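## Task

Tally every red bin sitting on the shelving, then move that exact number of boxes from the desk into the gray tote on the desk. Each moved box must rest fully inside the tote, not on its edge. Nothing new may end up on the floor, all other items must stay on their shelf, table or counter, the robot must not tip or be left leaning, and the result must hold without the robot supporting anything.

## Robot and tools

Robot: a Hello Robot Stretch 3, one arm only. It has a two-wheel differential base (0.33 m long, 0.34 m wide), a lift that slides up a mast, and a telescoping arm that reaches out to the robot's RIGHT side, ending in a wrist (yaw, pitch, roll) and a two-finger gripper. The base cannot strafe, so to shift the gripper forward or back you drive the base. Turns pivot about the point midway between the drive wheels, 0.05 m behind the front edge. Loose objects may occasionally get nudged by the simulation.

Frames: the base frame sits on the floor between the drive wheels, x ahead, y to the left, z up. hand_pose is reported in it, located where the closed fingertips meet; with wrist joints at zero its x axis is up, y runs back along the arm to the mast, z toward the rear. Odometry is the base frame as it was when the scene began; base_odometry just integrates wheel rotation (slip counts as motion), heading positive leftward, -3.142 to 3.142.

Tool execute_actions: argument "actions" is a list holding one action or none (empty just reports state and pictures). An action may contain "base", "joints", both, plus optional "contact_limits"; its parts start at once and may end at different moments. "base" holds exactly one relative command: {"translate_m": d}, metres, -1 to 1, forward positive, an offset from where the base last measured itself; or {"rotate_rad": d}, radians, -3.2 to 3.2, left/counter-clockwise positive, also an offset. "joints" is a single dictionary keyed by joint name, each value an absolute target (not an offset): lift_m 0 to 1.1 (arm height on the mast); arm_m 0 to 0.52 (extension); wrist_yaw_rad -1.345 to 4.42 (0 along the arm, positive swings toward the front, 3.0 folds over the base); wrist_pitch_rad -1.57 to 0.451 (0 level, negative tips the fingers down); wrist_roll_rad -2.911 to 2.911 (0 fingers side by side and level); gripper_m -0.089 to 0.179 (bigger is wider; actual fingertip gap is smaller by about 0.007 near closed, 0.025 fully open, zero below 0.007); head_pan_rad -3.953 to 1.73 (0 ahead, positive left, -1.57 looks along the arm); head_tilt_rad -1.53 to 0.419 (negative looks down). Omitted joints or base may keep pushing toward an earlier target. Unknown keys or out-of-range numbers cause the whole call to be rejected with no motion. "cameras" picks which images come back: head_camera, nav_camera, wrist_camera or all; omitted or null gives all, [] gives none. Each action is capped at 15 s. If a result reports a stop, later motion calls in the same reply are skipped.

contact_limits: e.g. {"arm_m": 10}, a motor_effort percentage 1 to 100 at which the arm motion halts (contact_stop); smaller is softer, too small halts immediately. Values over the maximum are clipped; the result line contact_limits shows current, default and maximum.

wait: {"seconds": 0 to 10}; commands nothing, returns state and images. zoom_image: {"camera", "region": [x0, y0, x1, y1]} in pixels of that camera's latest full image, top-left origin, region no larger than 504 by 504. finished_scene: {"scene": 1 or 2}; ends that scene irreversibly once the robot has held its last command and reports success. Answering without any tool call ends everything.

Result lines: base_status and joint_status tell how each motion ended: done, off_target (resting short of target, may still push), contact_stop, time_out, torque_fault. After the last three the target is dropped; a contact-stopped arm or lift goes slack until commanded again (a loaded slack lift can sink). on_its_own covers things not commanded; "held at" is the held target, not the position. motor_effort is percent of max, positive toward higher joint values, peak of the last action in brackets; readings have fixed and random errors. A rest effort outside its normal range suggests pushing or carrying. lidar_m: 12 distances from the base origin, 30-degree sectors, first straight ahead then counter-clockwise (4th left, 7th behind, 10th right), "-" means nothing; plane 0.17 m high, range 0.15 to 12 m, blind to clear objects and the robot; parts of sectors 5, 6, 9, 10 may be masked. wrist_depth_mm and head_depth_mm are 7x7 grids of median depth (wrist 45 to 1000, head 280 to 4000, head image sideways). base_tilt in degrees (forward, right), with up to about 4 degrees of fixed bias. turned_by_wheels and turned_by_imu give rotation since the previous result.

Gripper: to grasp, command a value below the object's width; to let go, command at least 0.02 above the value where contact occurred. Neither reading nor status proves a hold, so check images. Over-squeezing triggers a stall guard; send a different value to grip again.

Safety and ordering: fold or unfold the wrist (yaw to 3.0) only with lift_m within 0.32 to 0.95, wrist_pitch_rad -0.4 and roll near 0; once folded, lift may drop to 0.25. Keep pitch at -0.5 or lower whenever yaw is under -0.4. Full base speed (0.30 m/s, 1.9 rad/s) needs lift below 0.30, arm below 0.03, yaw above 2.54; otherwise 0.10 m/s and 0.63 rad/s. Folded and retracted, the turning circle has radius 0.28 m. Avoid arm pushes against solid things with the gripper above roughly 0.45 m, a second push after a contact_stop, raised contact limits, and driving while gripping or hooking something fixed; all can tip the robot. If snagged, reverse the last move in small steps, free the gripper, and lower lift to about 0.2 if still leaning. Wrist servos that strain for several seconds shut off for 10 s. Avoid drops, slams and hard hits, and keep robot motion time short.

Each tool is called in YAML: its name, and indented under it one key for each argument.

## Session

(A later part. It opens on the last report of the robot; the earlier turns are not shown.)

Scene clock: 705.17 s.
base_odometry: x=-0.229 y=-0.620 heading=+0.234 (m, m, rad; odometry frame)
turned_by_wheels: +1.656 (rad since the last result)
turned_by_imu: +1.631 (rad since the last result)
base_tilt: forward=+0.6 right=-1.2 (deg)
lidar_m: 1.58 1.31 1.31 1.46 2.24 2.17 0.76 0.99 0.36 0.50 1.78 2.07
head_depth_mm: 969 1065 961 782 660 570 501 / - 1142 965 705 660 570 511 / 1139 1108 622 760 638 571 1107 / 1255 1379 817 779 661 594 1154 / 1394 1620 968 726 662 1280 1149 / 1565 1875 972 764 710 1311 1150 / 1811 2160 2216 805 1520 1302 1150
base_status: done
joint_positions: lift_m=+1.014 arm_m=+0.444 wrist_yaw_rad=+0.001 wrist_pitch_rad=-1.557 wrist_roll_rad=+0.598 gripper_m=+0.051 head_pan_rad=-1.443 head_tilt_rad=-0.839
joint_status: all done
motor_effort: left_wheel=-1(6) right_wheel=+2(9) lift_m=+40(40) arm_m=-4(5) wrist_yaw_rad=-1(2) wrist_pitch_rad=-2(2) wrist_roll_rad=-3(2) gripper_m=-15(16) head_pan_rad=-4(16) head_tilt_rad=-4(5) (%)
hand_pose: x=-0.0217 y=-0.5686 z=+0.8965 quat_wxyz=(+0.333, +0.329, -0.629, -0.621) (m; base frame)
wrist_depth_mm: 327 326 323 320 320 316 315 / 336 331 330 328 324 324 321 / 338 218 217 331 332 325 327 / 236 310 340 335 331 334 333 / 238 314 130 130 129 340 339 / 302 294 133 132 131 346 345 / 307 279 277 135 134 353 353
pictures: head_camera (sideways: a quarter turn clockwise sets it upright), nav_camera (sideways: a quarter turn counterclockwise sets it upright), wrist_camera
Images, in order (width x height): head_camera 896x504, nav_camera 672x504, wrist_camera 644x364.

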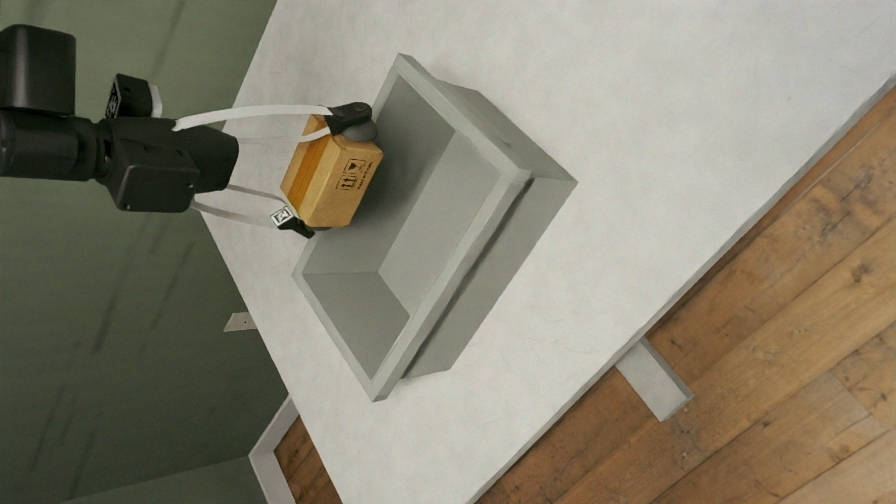

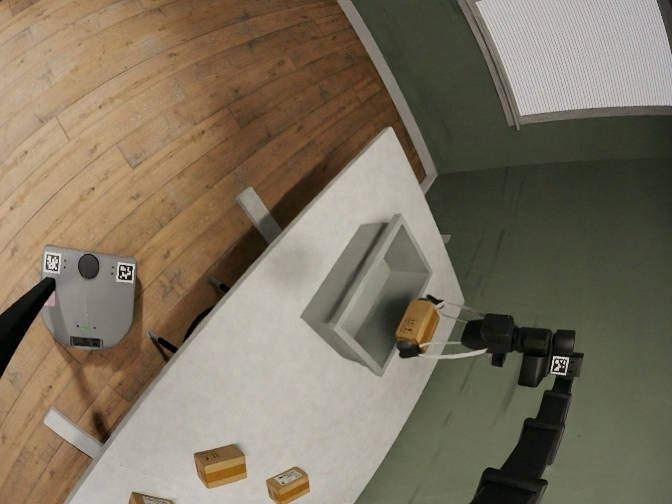

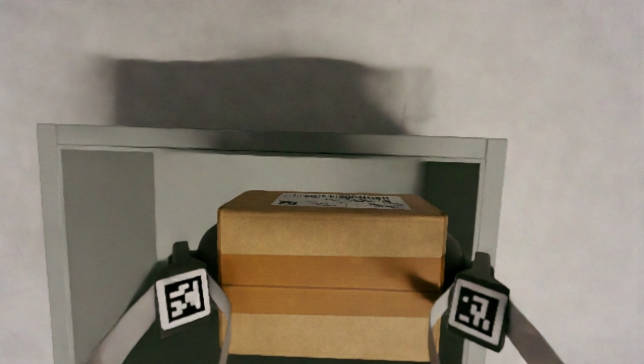

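execute_actions:
  actions:
    - {"joints": {"lift_m": 0.861}}
  cameras: ["head_camera", "wrist_camera"]

Scene clock: 726.83 s.
base_odometry: x=-0.229 y=-0.620 heading=+0.234 (m, m, rad; odometry frame)
turned_by_wheels: +0.000 (rad since the last result)
turned_by_imu: -0.002 (rad since the last result)
base_tilt: forward=+0.7 right=-1.3 (deg)
lidar_m: 1.58 1.31 1.31 1.46 2.25 2.18 0.76 0.99 0.35 0.50 1.78 2.07
head_depth_mm: 960 - 957 761 658 570 501 / 1043 - 929 696 661 570 510 / 1140 1246 - 722 638 569 1111 / 1257 1371 833 729 660 594 1150 / 1390 1628 966 727 661 1280 1152 / 1572 1881 967 765 710 1304 1149 / 1815 2162 2235 809 1519 1306 1155
base_status: not commanded
joint_positions: lift_m=+0.862 arm_m=+0.444 wrist_yaw_rad=+0.001 wrist_pitch_rad=-1.557 wrist_roll_rad=+0.598 gripper_m=+0.051 head_pan_rad=-1.443 head_tilt_rad=-0.839
joint_status: all done
motor_effort: left_wheel=-2(1) right_wheel=+2(2) lift_m=+14(36) arm_m=-4(4) wrist_yaw_rad=-1(1) wrist_pitch_rad=-2(2) wrist_roll_rad=-3(3) gripper_m=-16(16) head_pan_rad=-5(4) head_tilt_rad=-4(5) (%)
hand_pose: x=-0.0217 y=-0.5686 z=+0.7438 quat_wxyz=(+0.333, +0.329, -0.629, -0.621) (m; base frame)
wrist_depth_mm: 178 177 176 175 174 173 172 / 181 181 179 178 177 176 174 / - 64 63 63 63 62 62 / - 65 64 64 63 63 63 / 190 188 131 130 129 181 119 / 194 191 133 132 131 157 118 / 197 196 194 135 134 177 117
pictures: head_camera (sideways: a quarter turn clockwise sets it upright), wrist_camera
Images, in order (width x height): head_camera 896x504, wrist_camera 644x364.

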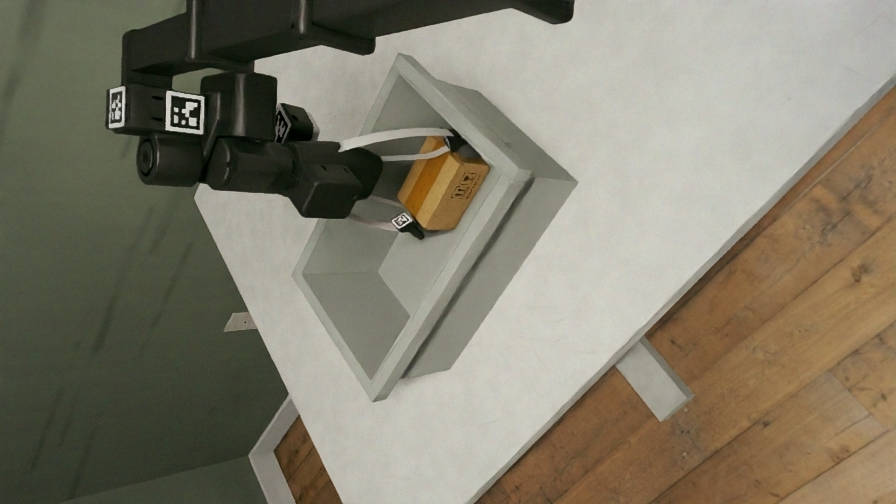

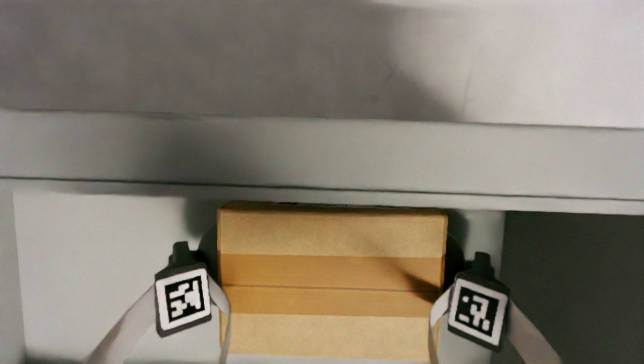

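execute_actions:
  actions:
    - {"joints": {"gripper_m": 0.125}}
  cameras: ["wrist_camera"]

execute_actions:
  actions:
    - {"joints": {"lift_m": 0.99}}
  cameras: ["head_camera", "wrist_camera"]

Scene clock: 738.63 s.
base_odometry: x=-0.229 y=-0.620 heading=+0.234 (m, m, rad; odometry frame)
turned_by_wheels: +0.000 (rad since the last result)
turned_by_imu: -0.001 (rad since the last result)
base_tilt: forward=+0.7 right=-1.2 (deg)
lidar_m: 1.58 1.32 1.31 1.46 2.25 2.18 0.76 0.99 0.36 0.50 1.78 2.07
head_depth_mm: 961 - 961 761 659 570 502 / 1037 - 937 701 660 570 512 / 1140 1244 - 730 638 570 1112 / 1254 1379 832 709 662 593 1153 / 1399 1620 963 725 661 1283 1149 / 1580 1878 965 767 710 1306 1148 / 1804 2168 2199 808 1516 1305 1150
base_status: not commanded
joint_positions: lift_m=+0.862 arm_m=+0.444 wrist_yaw_rad=+0.001 wrist_pitch_rad=-1.557 wrist_roll_rad=+0.598 gripper_m=+0.125 head_pan_rad=-1.443 head_tilt_rad=-0.839
joint_status: all done
motor_effort: left_wheel=-1(2) right_wheel=+2(2) lift_m=+13(13) arm_m=-4(3) wrist_yaw_rad=-2(1) wrist_pitch_rad=-2(2) wrist_roll_rad=-3(3) gripper_m=+0(78) head_pan_rad=-4(4) head_tilt_rad=-4(4) (%)
hand_pose: x=-0.0217 y=-0.5686 z=+0.7438 quat_wxyz=(+0.333, +0.329, -0.629, -0.621) (m; base frame)
wrist_depth_mm: 178 177 176 175 174 173 172 / 182 180 180 178 177 176 175 / - 64 63 63 63 62 62 / - 65 64 64 63 63 63 / 190 188 136 134 134 169 119 / 194 192 137 137 136 - 118 / 197 197 194 140 139 191 112
pictures: wrist_camera
Images, in order (width x height): wrist_camera 644x364.

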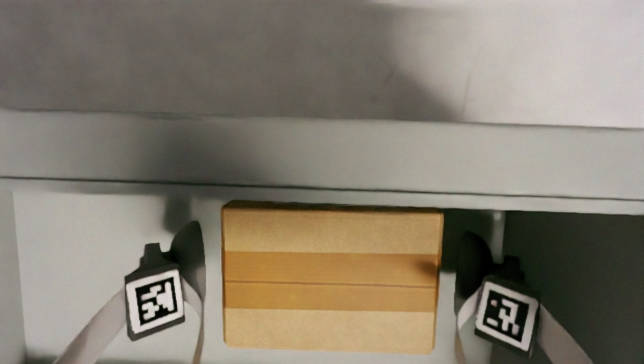

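Scene clock: 740.63 s.
base_odometry: x=-0.229 y=-0.620 heading=+0.234 (m, m, rad; odometry frame)
turned_by_wheels: +0.000 (rad since the last result)
turned_by_imu: -0.001 (rad since the last result)
base_tilt: forward=+0.7 right=-1.2 (deg)
lidar_m: 1.58 1.31 1.31 1.46 2.25 2.17 0.76 0.99 0.36 0.50 1.78 2.07
head_depth_mm: 959 1060 958 783 660 570 502 / - 1127 960 704 661 569 511 / 1159 - 963 727 639 571 1111 / 1252 1375 831 750 659 594 1152 / 1394 1620 967 726 661 1277 1148 / 1564 1886 965 764 709 1309 1156 / 1819 2161 2226 807 1514 1306 1152
base_status: not commanded
joint_positions: lift_m=+0.989 arm_m=+0.444 wrist_yaw_rad=+0.001 wrist_pitch_rad=-1.557 wrist_roll_rad=+0.598 gripper_m=+0.125 head_pan_rad=-1.443 head_tilt_rad=-0.839
joint_status: all done
motor_effort: left_wheel=-1(2) right_wheel=+2(2) lift_m=+39(41) arm_m=-3(3) wrist_yaw_rad=-2(0) wrist_pitch_rad=-2(2) wrist_roll_rad=-3(3) gripper_m=+0(0) head_pan_rad=-3(4) head_tilt_rad=-4(3) (%)
hand_pose: x=-0.0217 y=-0.5686 z=+0.8715 quat_wxyz=(+0.333, +0.329, -0.629, -0.621) (m; base frame)
wrist_depth_mm: 303 302 297 296 297 292 290 / 308 308 306 302 300 298 296 / 195 194 192 306 304 302 302 / 219 310 313 262 289 215 308 / 220 296 321 268 315 213 315 / 221 278 327 325 321 - 321 / 214 287 305 313 298 225 328
pictures: head_camera (sideways: a quarter turn clockwise sets it upright), wrist_camera
Images, in order (width x height): head_camera 896x504, wrist_camera 644x364.

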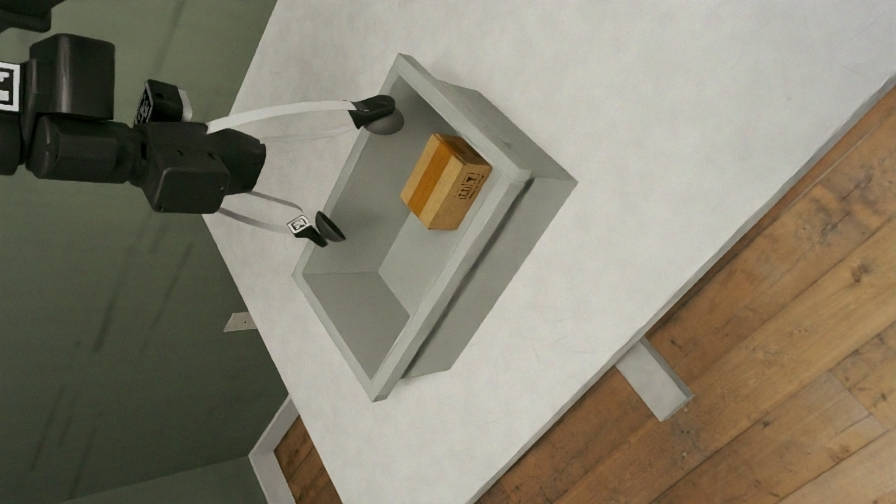

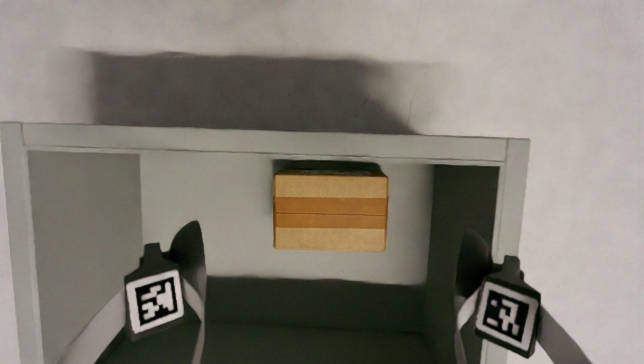

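execute_actions:
  actions:
    - {"base": {"rotate_rad": -1.365}, "joints": {"arm_m": 0.307, "wrist_roll_rad": 0.602, "gripper_m": 0.15, "head_pan_rad": -1.1, "head_tilt_rad": -0.8}}
  cameras: ["head_camera", "wrist_camera"]

Scene clock: 795.97 s.
base_odometry: x=-0.229 y=-0.620 heading=-1.131 (m, m, rad; odometry frame)
turned_by_wheels: -1.365 (rad since the last result)
turned_by_imu: -1.347 (rad since the last result)
base_tilt: forward=+0.7 right=-1.2 (deg)
lidar_m: 0.50 2.07 2.10 1.42 1.31 1.33 1.67 2.24 1.58 0.76 0.36 0.50
head_depth_mm: 925 1065 1016 789 617 581 1118 / 905 1037 1019 790 678 580 1099 / 886 1008 1016 793 678 580 537 / 865 984 1020 814 632 582 528 / 850 957 1021 765 680 582 510 / 827 934 1011 819 679 584 508 / 812 914 988 820 681 583 510
base_status: done
joint_positions: lift_m=+0.989 arm_m=+0.307 wrist_yaw_rad=+0.001 wrist_pitch_rad=-1.557 wrist_roll_rad=+0.598 gripper_m=+0.150 head_pan_rad=-1.107 head_tilt_rad=-0.803
joint_status: all done
motor_effort: left_wheel=+1(7) right_wheel=-1(8) lift_m=+39(39) arm_m=-3(7) wrist_yaw_rad=-1(0) wrist_pitch_rad=-2(2) wrist_roll_rad=+3(4) gripper_m=+0(81) head_pan_rad=+3(30) head_tilt_rad=+1(7) (%)
hand_pose: x=-0.0217 y=-0.4316 z=+0.8715 quat_wxyz=(+0.333, +0.329, -0.629, -0.621) (m; base frame)
wrist_depth_mm: 302 303 300 298 296 292 970 / 308 306 305 306 303 298 979 / 300 314 312 310 309 306 - / 321 320 315 266 311 - - / 328 325 322 269 317 - - / 333 - 330 326 326 - - / 332 338 318 334 332 - -
pictures: head_camera (sideways: a quarter turn clockwise sets it upright), wrist_camera
Images, in order (width x height): head_camera 896x504, wrist_camera 644x364.

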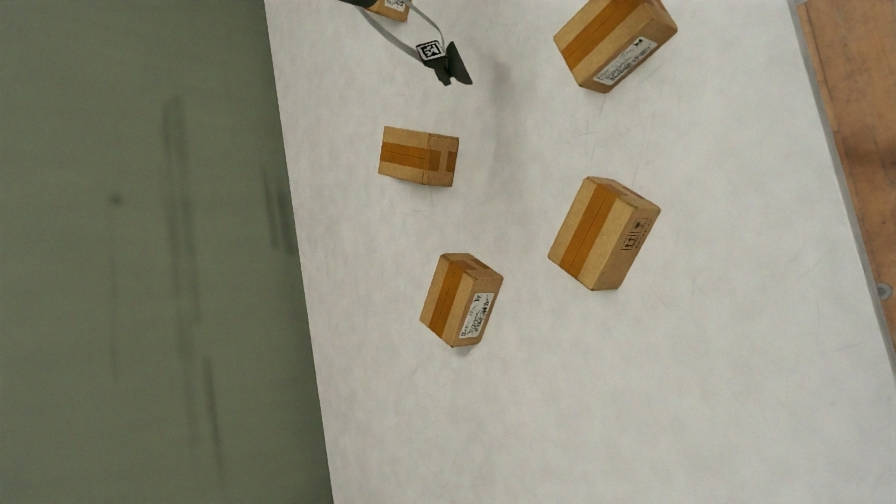

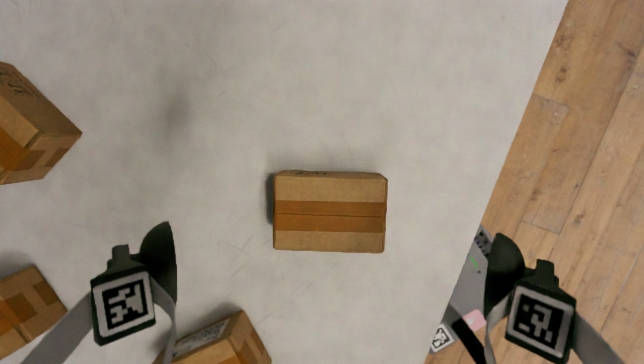

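zoom_image:
  camera: "head_camera"
  region: [370, 110, 670, 360]

execute_actions:
  actions:
    - {"joints": {"lift_m": 0.86}}
  cameras: ["wrist_camera"]

execute_actions:
  actions:
    - {"joints": {"gripper_m": 0.05}}
  cameras: ["wrist_camera"]

Region (370, 110, 670, 360) of head_camera's 896x504 image, scaled by 1.680, with more detail than that image has.

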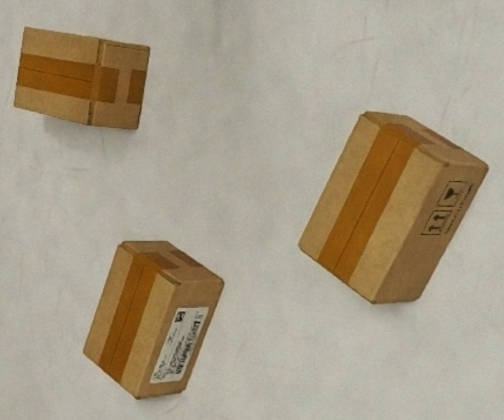

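Scene clock: 806.47 s.
base_odometry: x=-0.229 y=-0.620 heading=-1.131 (m, m, rad; odometry frame)
turned_by_wheels: +0.000 (rad since the last result)
turned_by_imu: -0.001 (rad since the last result)
base_tilt: forward=+0.7 right=-1.3 (deg)
lidar_m: 0.50 2.08 2.10 1.42 1.31 1.32 1.67 2.25 1.58 0.76 0.36 0.50
head_depth_mm: 927 1058 1014 834 617 581 1119 / 906 1037 1018 790 661 582 1099 / 887 1008 1021 792 678 582 537 / 865 982 1019 815 631 582 528 / 847 962 1021 766 681 582 510 / 828 935 1007 817 680 582 510 / 813 917 988 819 683 584 510
base_status: not commanded
joint_positions: lift_m=+0.861 arm_m=+0.307 wrist_yaw_rad=+0.001 wrist_pitch_rad=-1.557 wrist_roll_rad=+0.598 gripper_m=+0.150 head_pan_rad=-1.107 head_tilt_rad=-0.803
joint_status: all done
motor_effort: left_wheel=+2(1) right_wheel=-1(1) lift_m=+13(35) arm_m=-3(4) wrist_yaw_rad=-1(1) wrist_pitch_rad=-2(2) wrist_roll_rad=+3(3) gripper_m=+1(0) head_pan_rad=+3(4) head_tilt_rad=+0(0) (%)
hand_pose: x=-0.0217 y=-0.4316 z=+0.7428 quat_wxyz=(+0.333, +0.329, -0.629, -0.621) (m; base frame)
wrist_depth_mm: 178 176 176 175 174 172 172 / 181 180 179 178 177 176 174 / 185 183 183 182 180 178 178 / 188 187 185 183 184 182 182 / 192 191 139 137 137 186 186 / 195 - 141 140 139 189 924 / 200 199 196 142 142 194 945
pictures: wrist_camera
Images, in order (width x height): wrist_camera 644x364.

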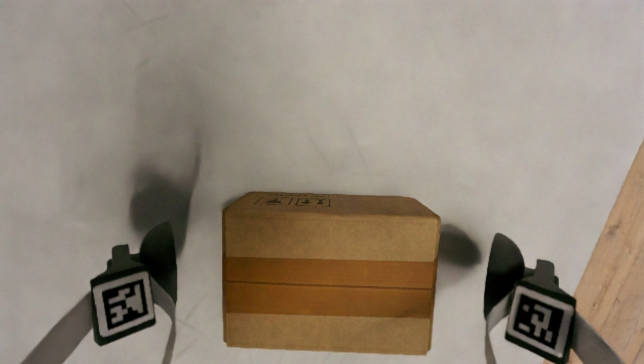

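Scene clock: 807.97 s.
base_odometry: x=-0.229 y=-0.620 heading=-1.131 (m, m, rad; odometry frame)
turned_by_wheels: +0.000 (rad since the last result)
turned_by_imu: +0.000 (rad since the last result)
base_tilt: forward=+0.7 right=-1.4 (deg)
lidar_m: 0.50 2.08 2.10 1.41 1.31 1.33 1.67 2.24 1.58 0.76 0.36 0.50
head_depth_mm: 927 1061 1016 839 603 573 1116 / 905 1038 1016 792 677 580 1102 / 884 1012 1019 793 678 582 537 / 864 981 1019 815 631 584 528 / 845 961 1021 765 681 583 510 / 826 938 1009 817 679 583 510 / 811 914 987 819 680 585 509
base_status: not commanded
joint_positions: lift_m=+0.861 arm_m=+0.307 wrist_yaw_rad=+0.001 wrist_pitch_rad=-1.557 wrist_roll_rad=+0.598 gripper_m=+0.051 head_pan_rad=-1.107 head_tilt_rad=-0.803
joint_status: all done
motor_effort: left_wheel=+1(2) right_wheel=-1(1) lift_m=+13(13) arm_m=-3(3) wrist_yaw_rad=-2(1) wrist_pitch_rad=-2(2) wrist_roll_rad=+3(3) gripper_m=-16(89) head_pan_rad=+3(3) head_tilt_rad=+0(0) (%)
hand_pose: x=-0.0217 y=-0.4316 z=+0.7428 quat_wxyz=(+0.333, +0.329, -0.629, -0.621) (m; base frame)
wrist_depth_mm: 177 177 176 175 173 172 171 / 180 181 178 178 176 176 173 / 185 183 182 181 180 179 177 / 188 187 186 185 184 182 181 / 191 191 134 134 133 186 186 / 196 195 136 136 135 189 933 / 201 199 197 139 138 194 968
pictures: wrist_camera
Images, in order (width x height): wrist_camera 644x364.

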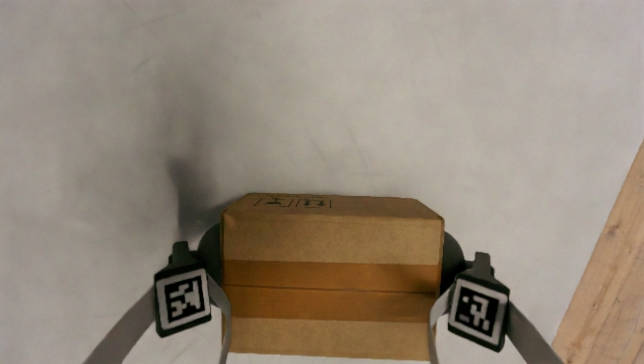

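execute_actions:
  actions:
    - {"joints": {"lift_m": 0.922}}
  cameras: []

execute_actions:
  actions:
    - {"base": {"rotate_rad": 1.447}, "joints": {"lift_m": 1.01, "arm_m": 0.382, "wrist_roll_rad": 0.683, "head_pan_rad": -1.45, "head_tilt_rad": -0.9}}
  cameras: ["head_camera", "wrist_camera"]

Scene clock: 824.47 s.
base_odometry: x=-0.229 y=-0.620 heading=-1.131 (m, m, rad; odometry frame)
turned_by_wheels: +0.000 (rad since the last result)
turned_by_imu: -0.001 (rad since the last result)
base_tilt: forward=+0.7 right=-1.3 (deg)
lidar_m: 0.50 2.08 2.10 1.42 1.31 1.32 1.67 2.24 1.58 0.76 0.36 0.50
head_depth_mm: 928 1060 1016 811 566 580 1124 / 906 1035 1016 791 678 581 1101 / 885 1005 1016 792 678 582 537 / 866 982 1017 814 631 582 528 / 846 958 1020 765 680 582 510 / 830 935 1015 818 682 584 510 / 811 915 992 818 681 583 510
base_status: not commanded
joint_positions: lift_m=+0.921 arm_m=+0.307 wrist_yaw_rad=+0.001 wrist_pitch_rad=-1.557 wrist_roll_rad=+0.598 gripper_m=+0.051 head_pan_rad=-1.107 head_tilt_rad=-0.803
joint_status: all done
motor_effort: left_wheel=+2(2) right_wheel=-1(1) lift_m=+40(42) arm_m=-3(3) wrist_yaw_rad=-2(2) wrist_pitch_rad=-2(2) wrist_roll_rad=+3(4) gripper_m=-16(15) head_pan_rad=+4(3) head_tilt_rad=+1(0) (%)
hand_pose: x=-0.0217 y=-0.4316 z=+0.8035 quat_wxyz=(+0.333, +0.329, -0.629, -0.621) (m; base frame)
wrist_depth_mm: 238 235 234 232 232 229 230 / 242 240 239 238 236 235 912 / 245 245 243 242 239 238 934 / 251 250 249 247 243 243 950 / 256 254 134 133 132 247 980 / 262 259 136 136 135 988 - / 267 266 262 138 138 - -
pictures: none
No camera images: the call's "cameras" was empty. Leave "cameras" out to get every camera's image.

Scene clock: 827.70 s.
base_odometry: x=-0.229 y=-0.620 heading=+0.316 (m, m, rad; odometry frame)
turned_by_wheels: +1.447 (rad since the last result)
turned_by_imu: +1.425 (rad since the last result)
base_tilt: forward=+0.7 right=-1.3 (deg)
lidar_m: 1.51 1.31 1.31 1.53 2.41 1.90 0.76 0.66 0.36 0.50 2.03 2.08
head_depth_mm: 1040 1085 898 710 638 556 494 / - 1083 899 696 637 557 1083 / 1276 - 573 652 638 571 1130 / 1401 1518 797 695 638 1255 1134 / 1597 1831 827 727 681 1278 1136 / 1849 2243 904 766 1465 1283 1131 / 1955 2190 901 1629 1464 1280 1140
base_status: done
joint_positions: lift_m=+1.009 arm_m=+0.382 wrist_yaw_rad=+0.001 wrist_pitch_rad=-1.557 wrist_roll_rad=+0.678 gripper_m=+0.051 head_pan_rad=-1.443 head_tilt_rad=-0.889
joint_status: all done
motor_effort: left_wheel=-1(6) right_wheel=+3(8) lift_m=+40(41) arm_m=+3(1) wrist_yaw_rad=+0(2) wrist_pitch_rad=-2(2) wrist_roll_rad=+4(4) gripper_m=-16(16) head_pan_rad=-4(30) head_tilt_rad=-5(8) (%)
hand_pose: x=-0.0217 y=-0.5058 z=+0.8915 quat_wxyz=(+0.308, +0.303, -0.642, -0.634) (m; base frame)
wrist_depth_mm: 207 204 204 202 205 309 309 / 220 291 320 272 292 233 316 / 227 314 329 276 323 231 321 / 230 319 334 329 321 329 328 / 237 299 134 133 133 333 336 / 233 237 137 135 135 341 340 / - 360 357 138 138 354 349
pictures: head_camera (sideways: a quarter turn clockwise sets it upright), wrist_camera
Images, in order (width x height): head_camera 896x504, wrist_camera 644x364.

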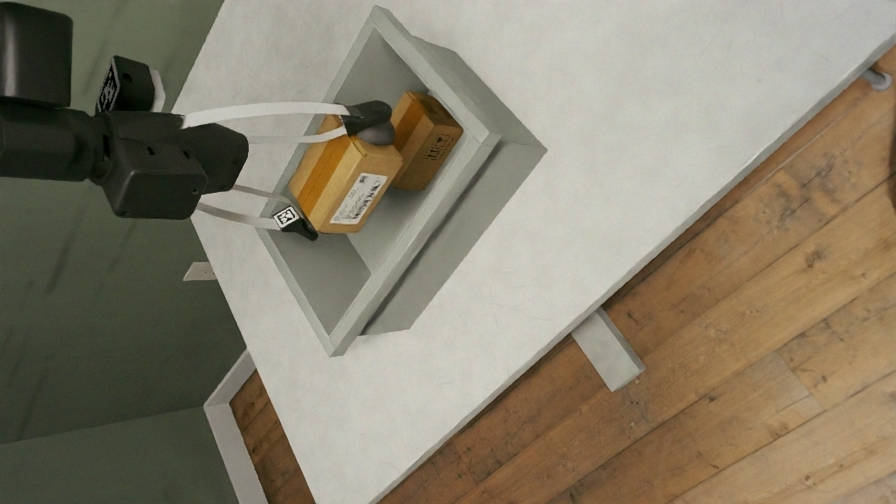

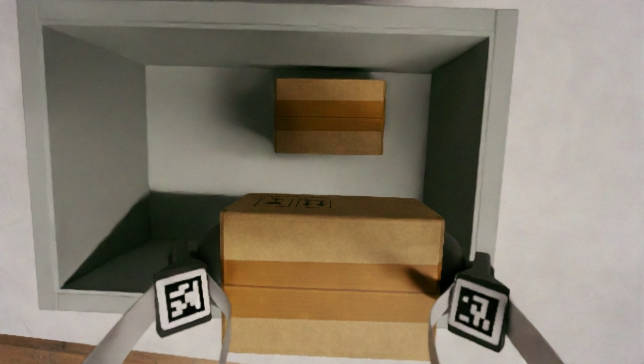

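execute_actions:
  actions:
    - {"joints": {"lift_m": 0.863}}
  cameras: ["head_camera", "wrist_camera"]

execute_actions:
  actions:
    - {"joints": {"gripper_m": 0.123}}
  cameras: ["wrist_camera"]

execute_actions:
  actions:
    - {"joints": {"lift_m": 0.988}}
  cameras: ["head_camera", "wrist_camera"]

Scene clock: 849.00 s.
base_odometry: x=-0.229 y=-0.620 heading=+0.316 (m, m, rad; odometry frame)
turned_by_wheels: +0.000 (rad since the last result)
turned_by_imu: -0.002 (rad since the last result)
base_tilt: forward=+0.6 right=-1.2 (deg)
lidar_m: 1.50 1.31 1.31 1.53 2.41 1.89 0.76 0.66 0.36 0.50 2.03 2.08
head_depth_mm: 1018 - 882 711 637 557 495 / 1115 - 723 685 638 557 1085 / 1246 1127 - 654 638 570 1129 / 1400 1517 797 697 638 1255 1137 / 1608 1841 824 730 681 1283 1132 / 1853 2237 901 765 1461 1281 1135 / 1945 2201 903 1642 1462 1280 1142
base_status: not commanded
joint_positions: lift_m=+0.864 arm_m=+0.382 wrist_yaw_rad=+0.001 wrist_pitch_rad=-1.557 wrist_roll_rad=+0.678 gripper_m=+0.051 head_pan_rad=-1.443 head_tilt_rad=-0.889
joint_status: all done
motor_effort: left_wheel=-1(1) right_wheel=+2(2) lift_m=+14(36) arm_m=+3(4) wrist_yaw_rad=-2(1) wrist_pitch_rad=-2(2) wrist_roll_rad=+4(4) gripper_m=-15(15) head_pan_rad=-4(3) head_tilt_rad=-3(4) (%)
hand_pose: x=-0.0217 y=-0.5058 z=+0.7458 quat_wxyz=(+0.308, +0.303, -0.642, -0.634) (m; base frame)
wrist_depth_mm: 178 176 128 127 126 168 118 / 181 179 130 129 128 174 117 / 184 183 133 131 131 178 116 / 187 186 185 183 182 176 116 / 191 190 135 134 133 174 115 / 195 195 136 136 135 151 114 / 175 176 162 138 138 169 113
pictures: head_camera (sideways: a quarter turn clockwise sets it upright), wrist_camera
Images, in order (width x height): head_camera 896x504, wrist_camera 644x364.

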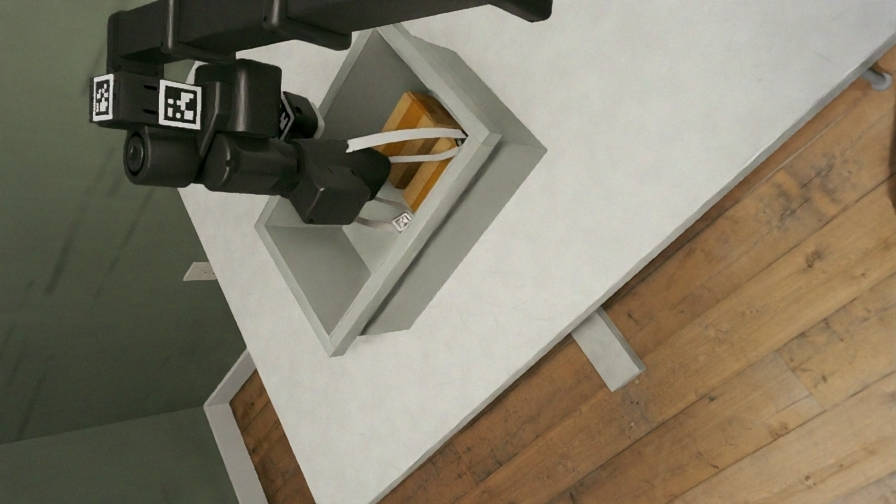

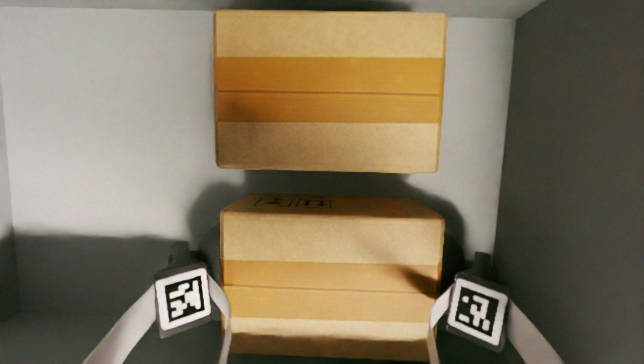

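Scene clock: 850.20 s.
base_odometry: x=-0.229 y=-0.620 heading=+0.316 (m, m, rad; odometry frame)
turned_by_wheels: +0.000 (rad since the last result)
turned_by_imu: +0.000 (rad since the last result)
base_tilt: forward=+0.6 right=-1.2 (deg)
lidar_m: 1.50 1.31 1.31 1.53 2.41 1.89 0.76 0.66 0.36 0.50 2.04 2.08
head_depth_mm: 1021 - 884 711 638 558 494 / 1115 - 719 688 638 558 1083 / 1250 1127 - 651 638 570 1131 / 1408 1515 800 696 639 1257 1134 / 1580 1853 827 731 680 1274 1136 / 1850 2252 902 765 1463 1281 1134 / 1960 2195 900 1627 1465 1277 1138
base_status: not commanded
joint_positions: lift_m=+0.864 arm_m=+0.382 wrist_yaw_rad=+0.001 wrist_pitch_rad=-1.557 wrist_roll_rad=+0.678 gripper_m=+0.123 head_pan_rad=-1.443 head_tilt_rad=-0.889
joint_status: all done
motor_effort: left_wheel=-1(1) right_wheel=+3(2) lift_m=+13(13) arm_m=+3(3) wrist_yaw_rad=-1(1) wrist_pitch_rad=-2(2) wrist_roll_rad=+4(4) gripper_m=+0(80) head_pan_rad=-5(5) head_tilt_rad=-4(4) (%)
hand_pose: x=-0.0217 y=-0.5058 z=+0.7458 quat_wxyz=(+0.308, +0.303, -0.642, -0.634) (m; base frame)
wrist_depth_mm: 177 176 128 127 126 168 118 / 181 180 130 129 128 174 117 / 184 183 133 131 130 178 116 / 188 187 186 184 183 176 115 / 192 191 138 137 137 162 115 / 196 194 140 139 139 142 114 / 182 168 162 142 141 170 108
pictures: wrist_camera
Images, in order (width x height): wrist_camera 644x364.

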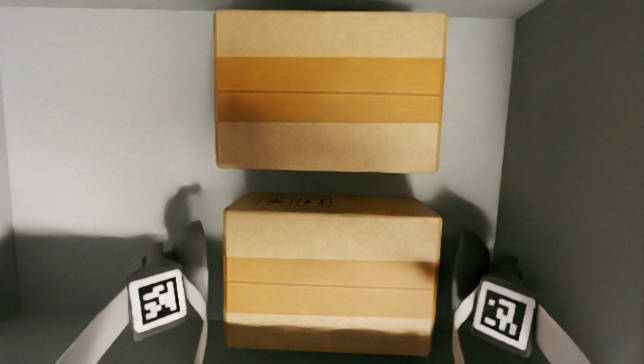

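Scene clock: 852.17 s.
base_odometry: x=-0.229 y=-0.620 heading=+0.316 (m, m, rad; odometry frame)
turned_by_wheels: +0.000 (rad since the last result)
turned_by_imu: -0.001 (rad since the last result)
base_tilt: forward=+0.7 right=-1.4 (deg)
lidar_m: 1.50 1.31 1.31 1.53 2.42 1.89 0.76 0.66 0.36 0.50 2.04 2.07
head_depth_mm: 1018 1084 895 710 638 556 494 / - 1052 833 679 637 558 1079 / 1277 - 786 653 640 569 1134 / 1394 1511 797 697 639 1257 1136 / 1599 1830 830 729 682 1281 1132 / 1861 2237 901 764 1468 1283 1133 / 1945 2196 899 1642 1470 1280 1131
base_status: not commanded
joint_positions: lift_m=+0.987 arm_m=+0.382 wrist_yaw_rad=+0.001 wrist_pitch_rad=-1.557 wrist_roll_rad=+0.678 gripper_m=+0.123 head_pan_rad=-1.443 head_tilt_rad=-0.889
joint_status: all done
motor_effort: left_wheel=-1(1) right_wheel=+3(2) lift_m=+39(41) arm_m=+2(2) wrist_yaw_rad=+0(1) wrist_pitch_rad=-2(2) wrist_roll_rad=+4(4) gripper_m=-1(0) head_pan_rad=-5(5) head_tilt_rad=-4(3) (%)
hand_pose: x=-0.0217 y=-0.5058 z=+0.8695 quat_wxyz=(+0.308, +0.303, -0.642, -0.634) (m; base frame)
wrist_depth_mm: 205 205 198 192 187 179 291 / 220 292 299 250 290 195 295 / 221 307 305 253 287 209 299 / 224 314 313 261 305 207 307 / 226 300 316 265 310 312 311 / 216 251 240 246 252 318 315 / 339 338 205 204 206 329 327
pictures: head_camera (sideways: a quarter turn clockwise sets it upright), wrist_camera
Images, in order (width x height): head_camera 896x504, wrist_camera 644x364.

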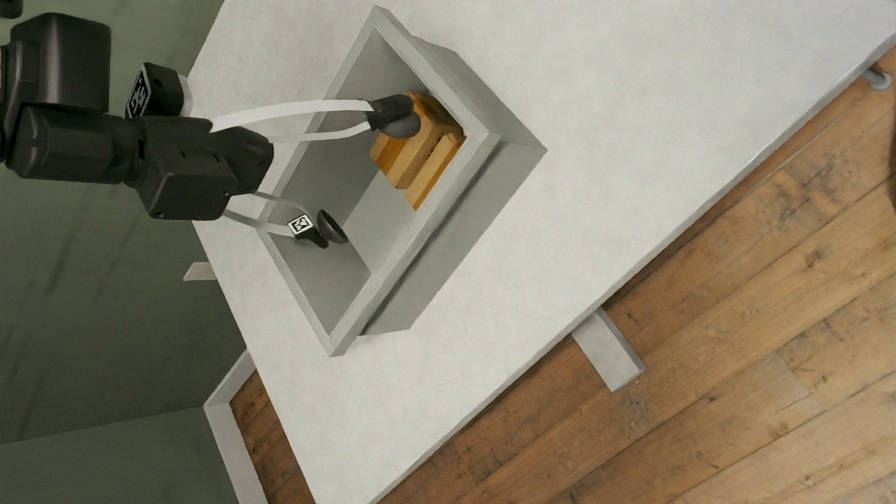

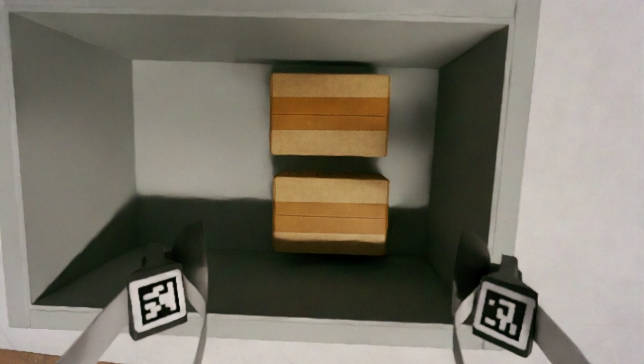

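execute_actions:
  actions:
    - {"base": {"rotate_rad": -0.995}, "joints": {"arm_m": 0.272, "wrist_roll_rad": -1.026, "head_pan_rad": -1.3, "head_tilt_rad": -0.9}}
  cameras: ["head_camera", "wrist_camera"]

Scene clock: 910.97 s.
base_odometry: x=-0.229 y=-0.620 heading=-0.679 (m, m, rad; odometry frame)
turned_by_wheels: -0.995 (rad since the last result)
turned_by_imu: -0.982 (rad since the last result)
base_tilt: forward=+0.6 right=-1.4 (deg)
lidar_m: 2.08 2.08 1.47 1.31 1.32 1.58 2.25 1.75 0.76 0.36 0.36 0.50
head_depth_mm: - - - 726 638 557 1114 / 862 976 - 737 606 557 1115 / 867 978 873 732 620 557 1117 / 867 998 898 747 637 559 1118 / 871 1006 901 746 639 558 1118 / 873 1008 899 749 639 559 1116 / 877 1013 900 731 639 558 1117
base_status: done
joint_positions: lift_m=+0.987 arm_m=+0.272 wrist_yaw_rad=+0.001 wrist_pitch_rad=-1.557 wrist_roll_rad=-1.020 gripper_m=+0.123 head_pan_rad=-1.307 head_tilt_rad=-0.889
joint_status: all done
motor_effort: left_wheel=+1(6) right_wheel=-1(6) lift_m=+39(40) arm_m=-4(3) wrist_yaw_rad=-1(1) wrist_pitch_rad=-2(2) wrist_roll_rad=-3(3) gripper_m=+0(0) head_pan_rad=+3(19) head_tilt_rad=-4(5) (%)
hand_pose: x=-0.0215 y=-0.3968 z=+0.8695 quat_wxyz=(+0.685, +0.676, -0.193, -0.191) (m; base frame)
wrist_depth_mm: 301 300 297 295 293 246 289 / 305 304 303 301 300 297 298 / 311 310 311 305 307 304 301 / 319 317 314 263 312 308 304 / - 324 320 267 318 314 314 / - - 329 326 323 320 321 / - - 331 331 333 333 326
pictures: head_camera (sideways: a quarter turn clockwise sets it upright), wrist_camera
Images, in order (width x height): head_camera 896x504, wrist_camera 644x364.

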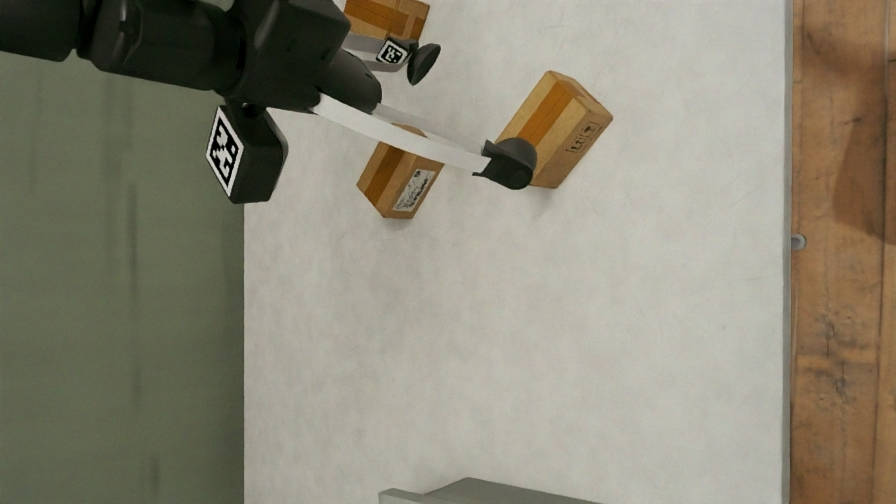

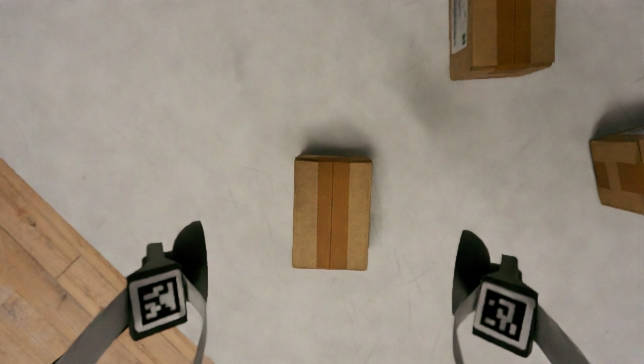

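execute_actions:
  actions:
    - {"joints": {"lift_m": 0.862}}
  cameras: ["wrist_camera"]

execute_actions:
  actions:
    - {"joints": {"gripper_m": 0.022}}
  cameras: ["wrist_camera"]

Scene clock: 918.97 s.
base_odometry: x=-0.229 y=-0.620 heading=-0.679 (m, m, rad; odometry frame)
turned_by_wheels: +0.000 (rad since the last result)
turned_by_imu: -0.001 (rad since the last result)
base_tilt: forward=+0.7 right=-1.2 (deg)
lidar_m: 2.07 2.08 1.46 1.31 1.31 1.58 2.25 1.75 0.76 0.36 0.36 0.50
head_depth_mm: 862 959 - 719 638 556 1114 / 862 995 923 - 605 558 1115 / 867 1001 925 727 618 557 1117 / 867 1002 900 747 637 558 1119 / 872 1009 899 746 638 558 1115 / 873 1008 899 747 639 559 1116 / 875 1007 903 731 640 558 1118
base_status: not commanded
joint_positions: lift_m=+0.863 arm_m=+0.272 wrist_yaw_rad=+0.001 wrist_pitch_rad=-1.557 wrist_roll_rad=-1.020 gripper_m=+0.123 head_pan_rad=-1.307 head_tilt_rad=-0.889
joint_status: all done
motor_effort: left_wheel=+1(1) right_wheel=-1(1) lift_m=+13(35) arm_m=-4(4) wrist_yaw_rad=-2(1) wrist_pitch_rad=-2(2) wrist_roll_rad=-3(3) gripper_m=+0(0) head_pan_rad=+3(2) head_tilt_rad=-4(4) (%)
hand_pose: x=-0.0215 y=-0.3968 z=+0.7448 quat_wxyz=(+0.685, +0.676, -0.193, -0.191) (m; base frame)
wrist_depth_mm: 178 178 177 176 175 174 154 / 181 182 180 180 178 178 176 / 186 185 184 183 182 181 180 / 189 188 187 138 184 185 183 / 193 193 191 139 188 188 188 / 197 196 195 142 192 192 190 / 201 201 199 145 194 197 195
pictures: wrist_camera
Images, in order (width x height): wrist_camera 644x364.

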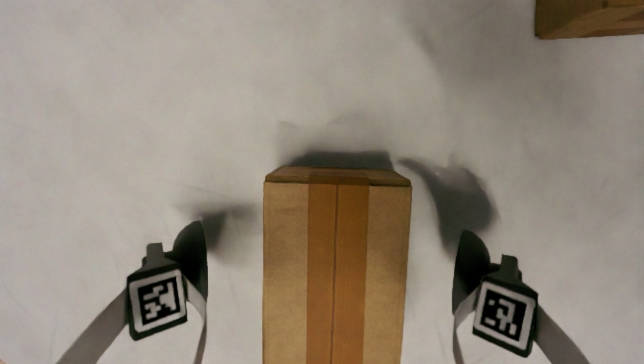

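Scene clock: 920.47 s.
base_odometry: x=-0.229 y=-0.620 heading=-0.679 (m, m, rad; odometry frame)
turned_by_wheels: +0.000 (rad since the last result)
turned_by_imu: +0.000 (rad since the last result)
base_tilt: forward=+0.6 right=-1.3 (deg)
lidar_m: 2.07 2.08 1.46 1.31 1.31 1.58 2.24 1.75 0.76 0.36 0.36 0.50
head_depth_mm: 862 964 - 711 637 558 1115 / 864 994 924 - 601 556 1117 / 868 998 921 725 626 558 1117 / 869 1003 900 746 637 559 1115 / 870 1002 897 745 637 558 1115 / 870 1007 900 749 638 559 1114 / 872 1007 900 730 639 558 1116
base_status: not commanded
joint_positions: lift_m=+0.863 arm_m=+0.272 wrist_yaw_rad=+0.001 wrist_pitch_rad=-1.557 wrist_roll_rad=-1.020 gripper_m=+0.023 head_pan_rad=-1.307 head_tilt_rad=-0.889
joint_status: all done
motor_effort: left_wheel=+2(2) right_wheel=-1(1) lift_m=+13(13) arm_m=-4(3) wrist_yaw_rad=-1(1) wrist_pitch_rad=-2(2) wrist_roll_rad=-3(3) gripper_m=-14(87) head_pan_rad=+4(4) head_tilt_rad=-4(4) (%)
hand_pose: x=-0.0215 y=-0.3968 z=+0.7448 quat_wxyz=(+0.685, +0.676, -0.193, -0.191) (m; base frame)
wrist_depth_mm: 179 177 177 177 175 174 154 / 181 181 180 179 178 177 177 / 185 185 184 183 182 181 180 / 190 189 187 135 184 184 184 / 193 193 191 135 161 188 187 / 198 197 - 138 137 192 191 / 202 201 200 141 197 196 195
pictures: wrist_camera
Images, in order (width x height): wrist_camera 644x364.

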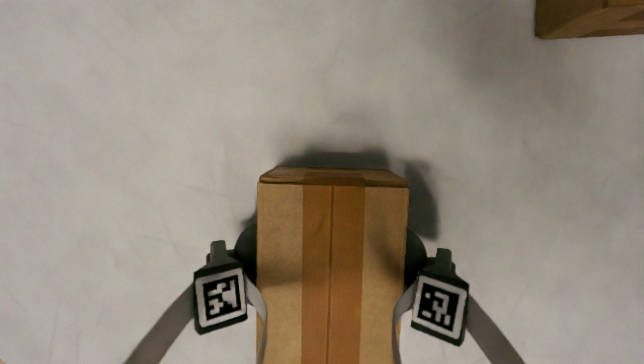

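execute_actions:
  actions:
    - {"joints": {"lift_m": 0.935}}
  cameras: []

execute_actions:
  actions:
    - {"base": {"rotate_rad": 1.098}, "joints": {"lift_m": 1.01, "arm_m": 0.479, "wrist_roll_rad": -0.784, "head_pan_rad": -1.5, "head_tilt_rad": -0.8}}
  cameras: ["head_camera", "wrist_camera"]

Scene clock: 934.90 s.
base_odometry: x=-0.229 y=-0.620 heading=-0.679 (m, m, rad; odometry frame)
turned_by_wheels: +0.000 (rad since the last result)
turned_by_imu: -0.001 (rad since the last result)
base_tilt: forward=+0.7 right=-1.3 (deg)
lidar_m: 2.08 2.08 1.46 1.31 1.31 1.58 2.24 1.75 0.76 0.36 0.36 0.50
head_depth_mm: 846 - - 727 637 558 1120 / 865 980 - 552 612 558 1115 / 864 1000 862 731 638 558 1118 / 868 1002 895 747 639 558 1119 / 870 1002 901 747 639 557 1116 / 873 1009 902 748 639 558 1117 / 874 1012 903 730 640 558 1115
base_status: not commanded
joint_positions: lift_m=+0.934 arm_m=+0.272 wrist_yaw_rad=+0.001 wrist_pitch_rad=-1.557 wrist_roll_rad=-1.020 gripper_m=+0.023 head_pan_rad=-1.307 head_tilt_rad=-0.889
joint_status: all done
motor_effort: left_wheel=+2(2) right_wheel=-1(1) lift_m=+40(40) arm_m=-3(3) wrist_yaw_rad=-1(2) wrist_pitch_rad=-2(2) wrist_roll_rad=-3(3) gripper_m=-14(13) head_pan_rad=+4(3) head_tilt_rad=-4(4) (%)
hand_pose: x=-0.0215 y=-0.3968 z=+0.8165 quat_wxyz=(+0.685, +0.676, -0.193, -0.191) (m; base frame)
wrist_depth_mm: 249 247 246 245 244 200 195 / 252 252 250 249 249 247 244 / 258 255 255 255 252 252 250 / 265 262 260 135 255 256 254 / 269 268 264 135 198 261 260 / - 273 - 138 138 267 265 / - 280 278 141 274 273 269
pictures: none
No camera images: the call's "cameras" was empty. Leave "cameras" out to get every camera's image.

Scene clock: 937.67 s.
base_odometry: x=-0.229 y=-0.620 heading=+0.419 (m, m, rad; odometry frame)
turned_by_wheels: +1.098 (rad since the last result)
turned_by_imu: +1.080 (rad since the last result)
base_tilt: forward=+0.7 right=-1.4 (deg)
lidar_m: 1.43 1.31 1.32 1.64 2.68 1.62 0.76 0.36 0.74 0.50 2.07 2.09
head_depth_mm: 1078 1150 1015 690 661 580 508 / 1165 1251 1013 721 634 580 518 / - - 662 807 653 582 1137 / 1465 1740 1020 738 679 1247 1159 / 1702 1961 1020 781 713 1314 1164 / 1935 2209 2338 818 1519 1329 1165 / 1870 2081 2265 1717 1552 1334 1166
base_status: done
joint_positions: lift_m=+1.009 arm_m=+0.479 wrist_yaw_rad=+0.001 wrist_pitch_rad=-1.557 wrist_roll_rad=-0.788 gripper_m=+0.023 head_pan_rad=-1.493 head_tilt_rad=-0.803
joint_status: all done
motor_effort: left_wheel=-1(6) right_wheel=+3(8) lift_m=+40(41) arm_m=+4(4) wrist_yaw_rad=-2(1) wrist_pitch_rad=-2(2) wrist_roll_rad=+3(4) gripper_m=-14(14) head_pan_rad=-4(23) head_tilt_rad=+1(10) (%)
hand_pose: x=-0.0215 y=-0.6030 z=+0.8915 quat_wxyz=(+0.658, +0.649, -0.271, -0.268) (m; base frame)
wrist_depth_mm: - 321 316 315 314 314 310 / - 328 323 320 319 317 317 / - 333 212 326 277 228 322 / - 338 237 135 276 329 329 / - 346 220 135 191 334 335 / - 354 - 138 137 342 341 / - 364 248 141 239 349 348
pictures: head_camera (sideways: a quarter turn clockwise sets it upright), wrist_camera
Images, in order (width x height): head_camera 896x504, wrist_camera 644x364.

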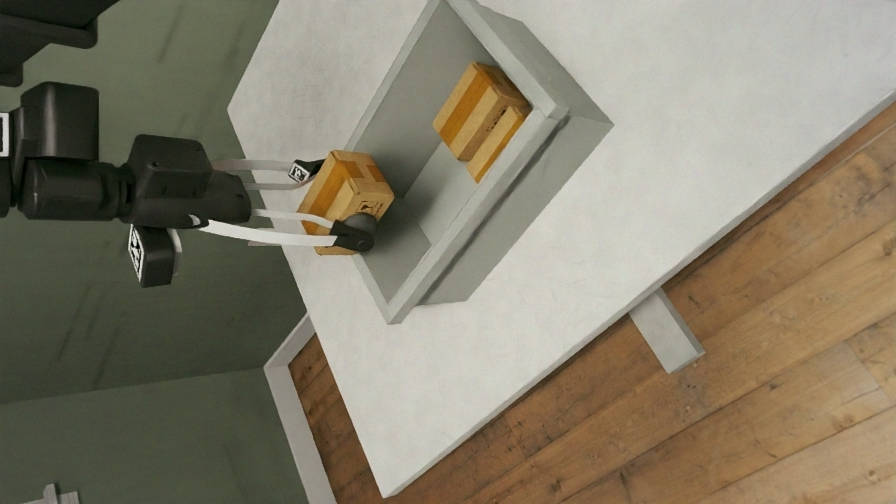

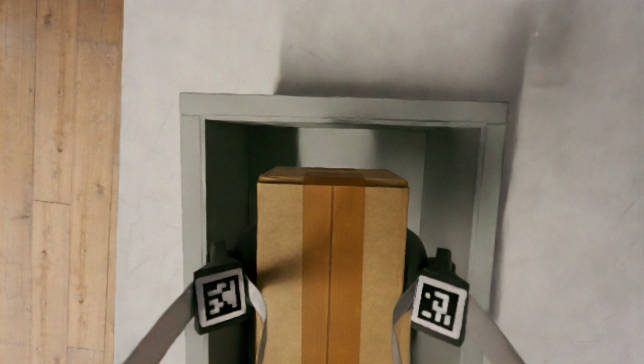

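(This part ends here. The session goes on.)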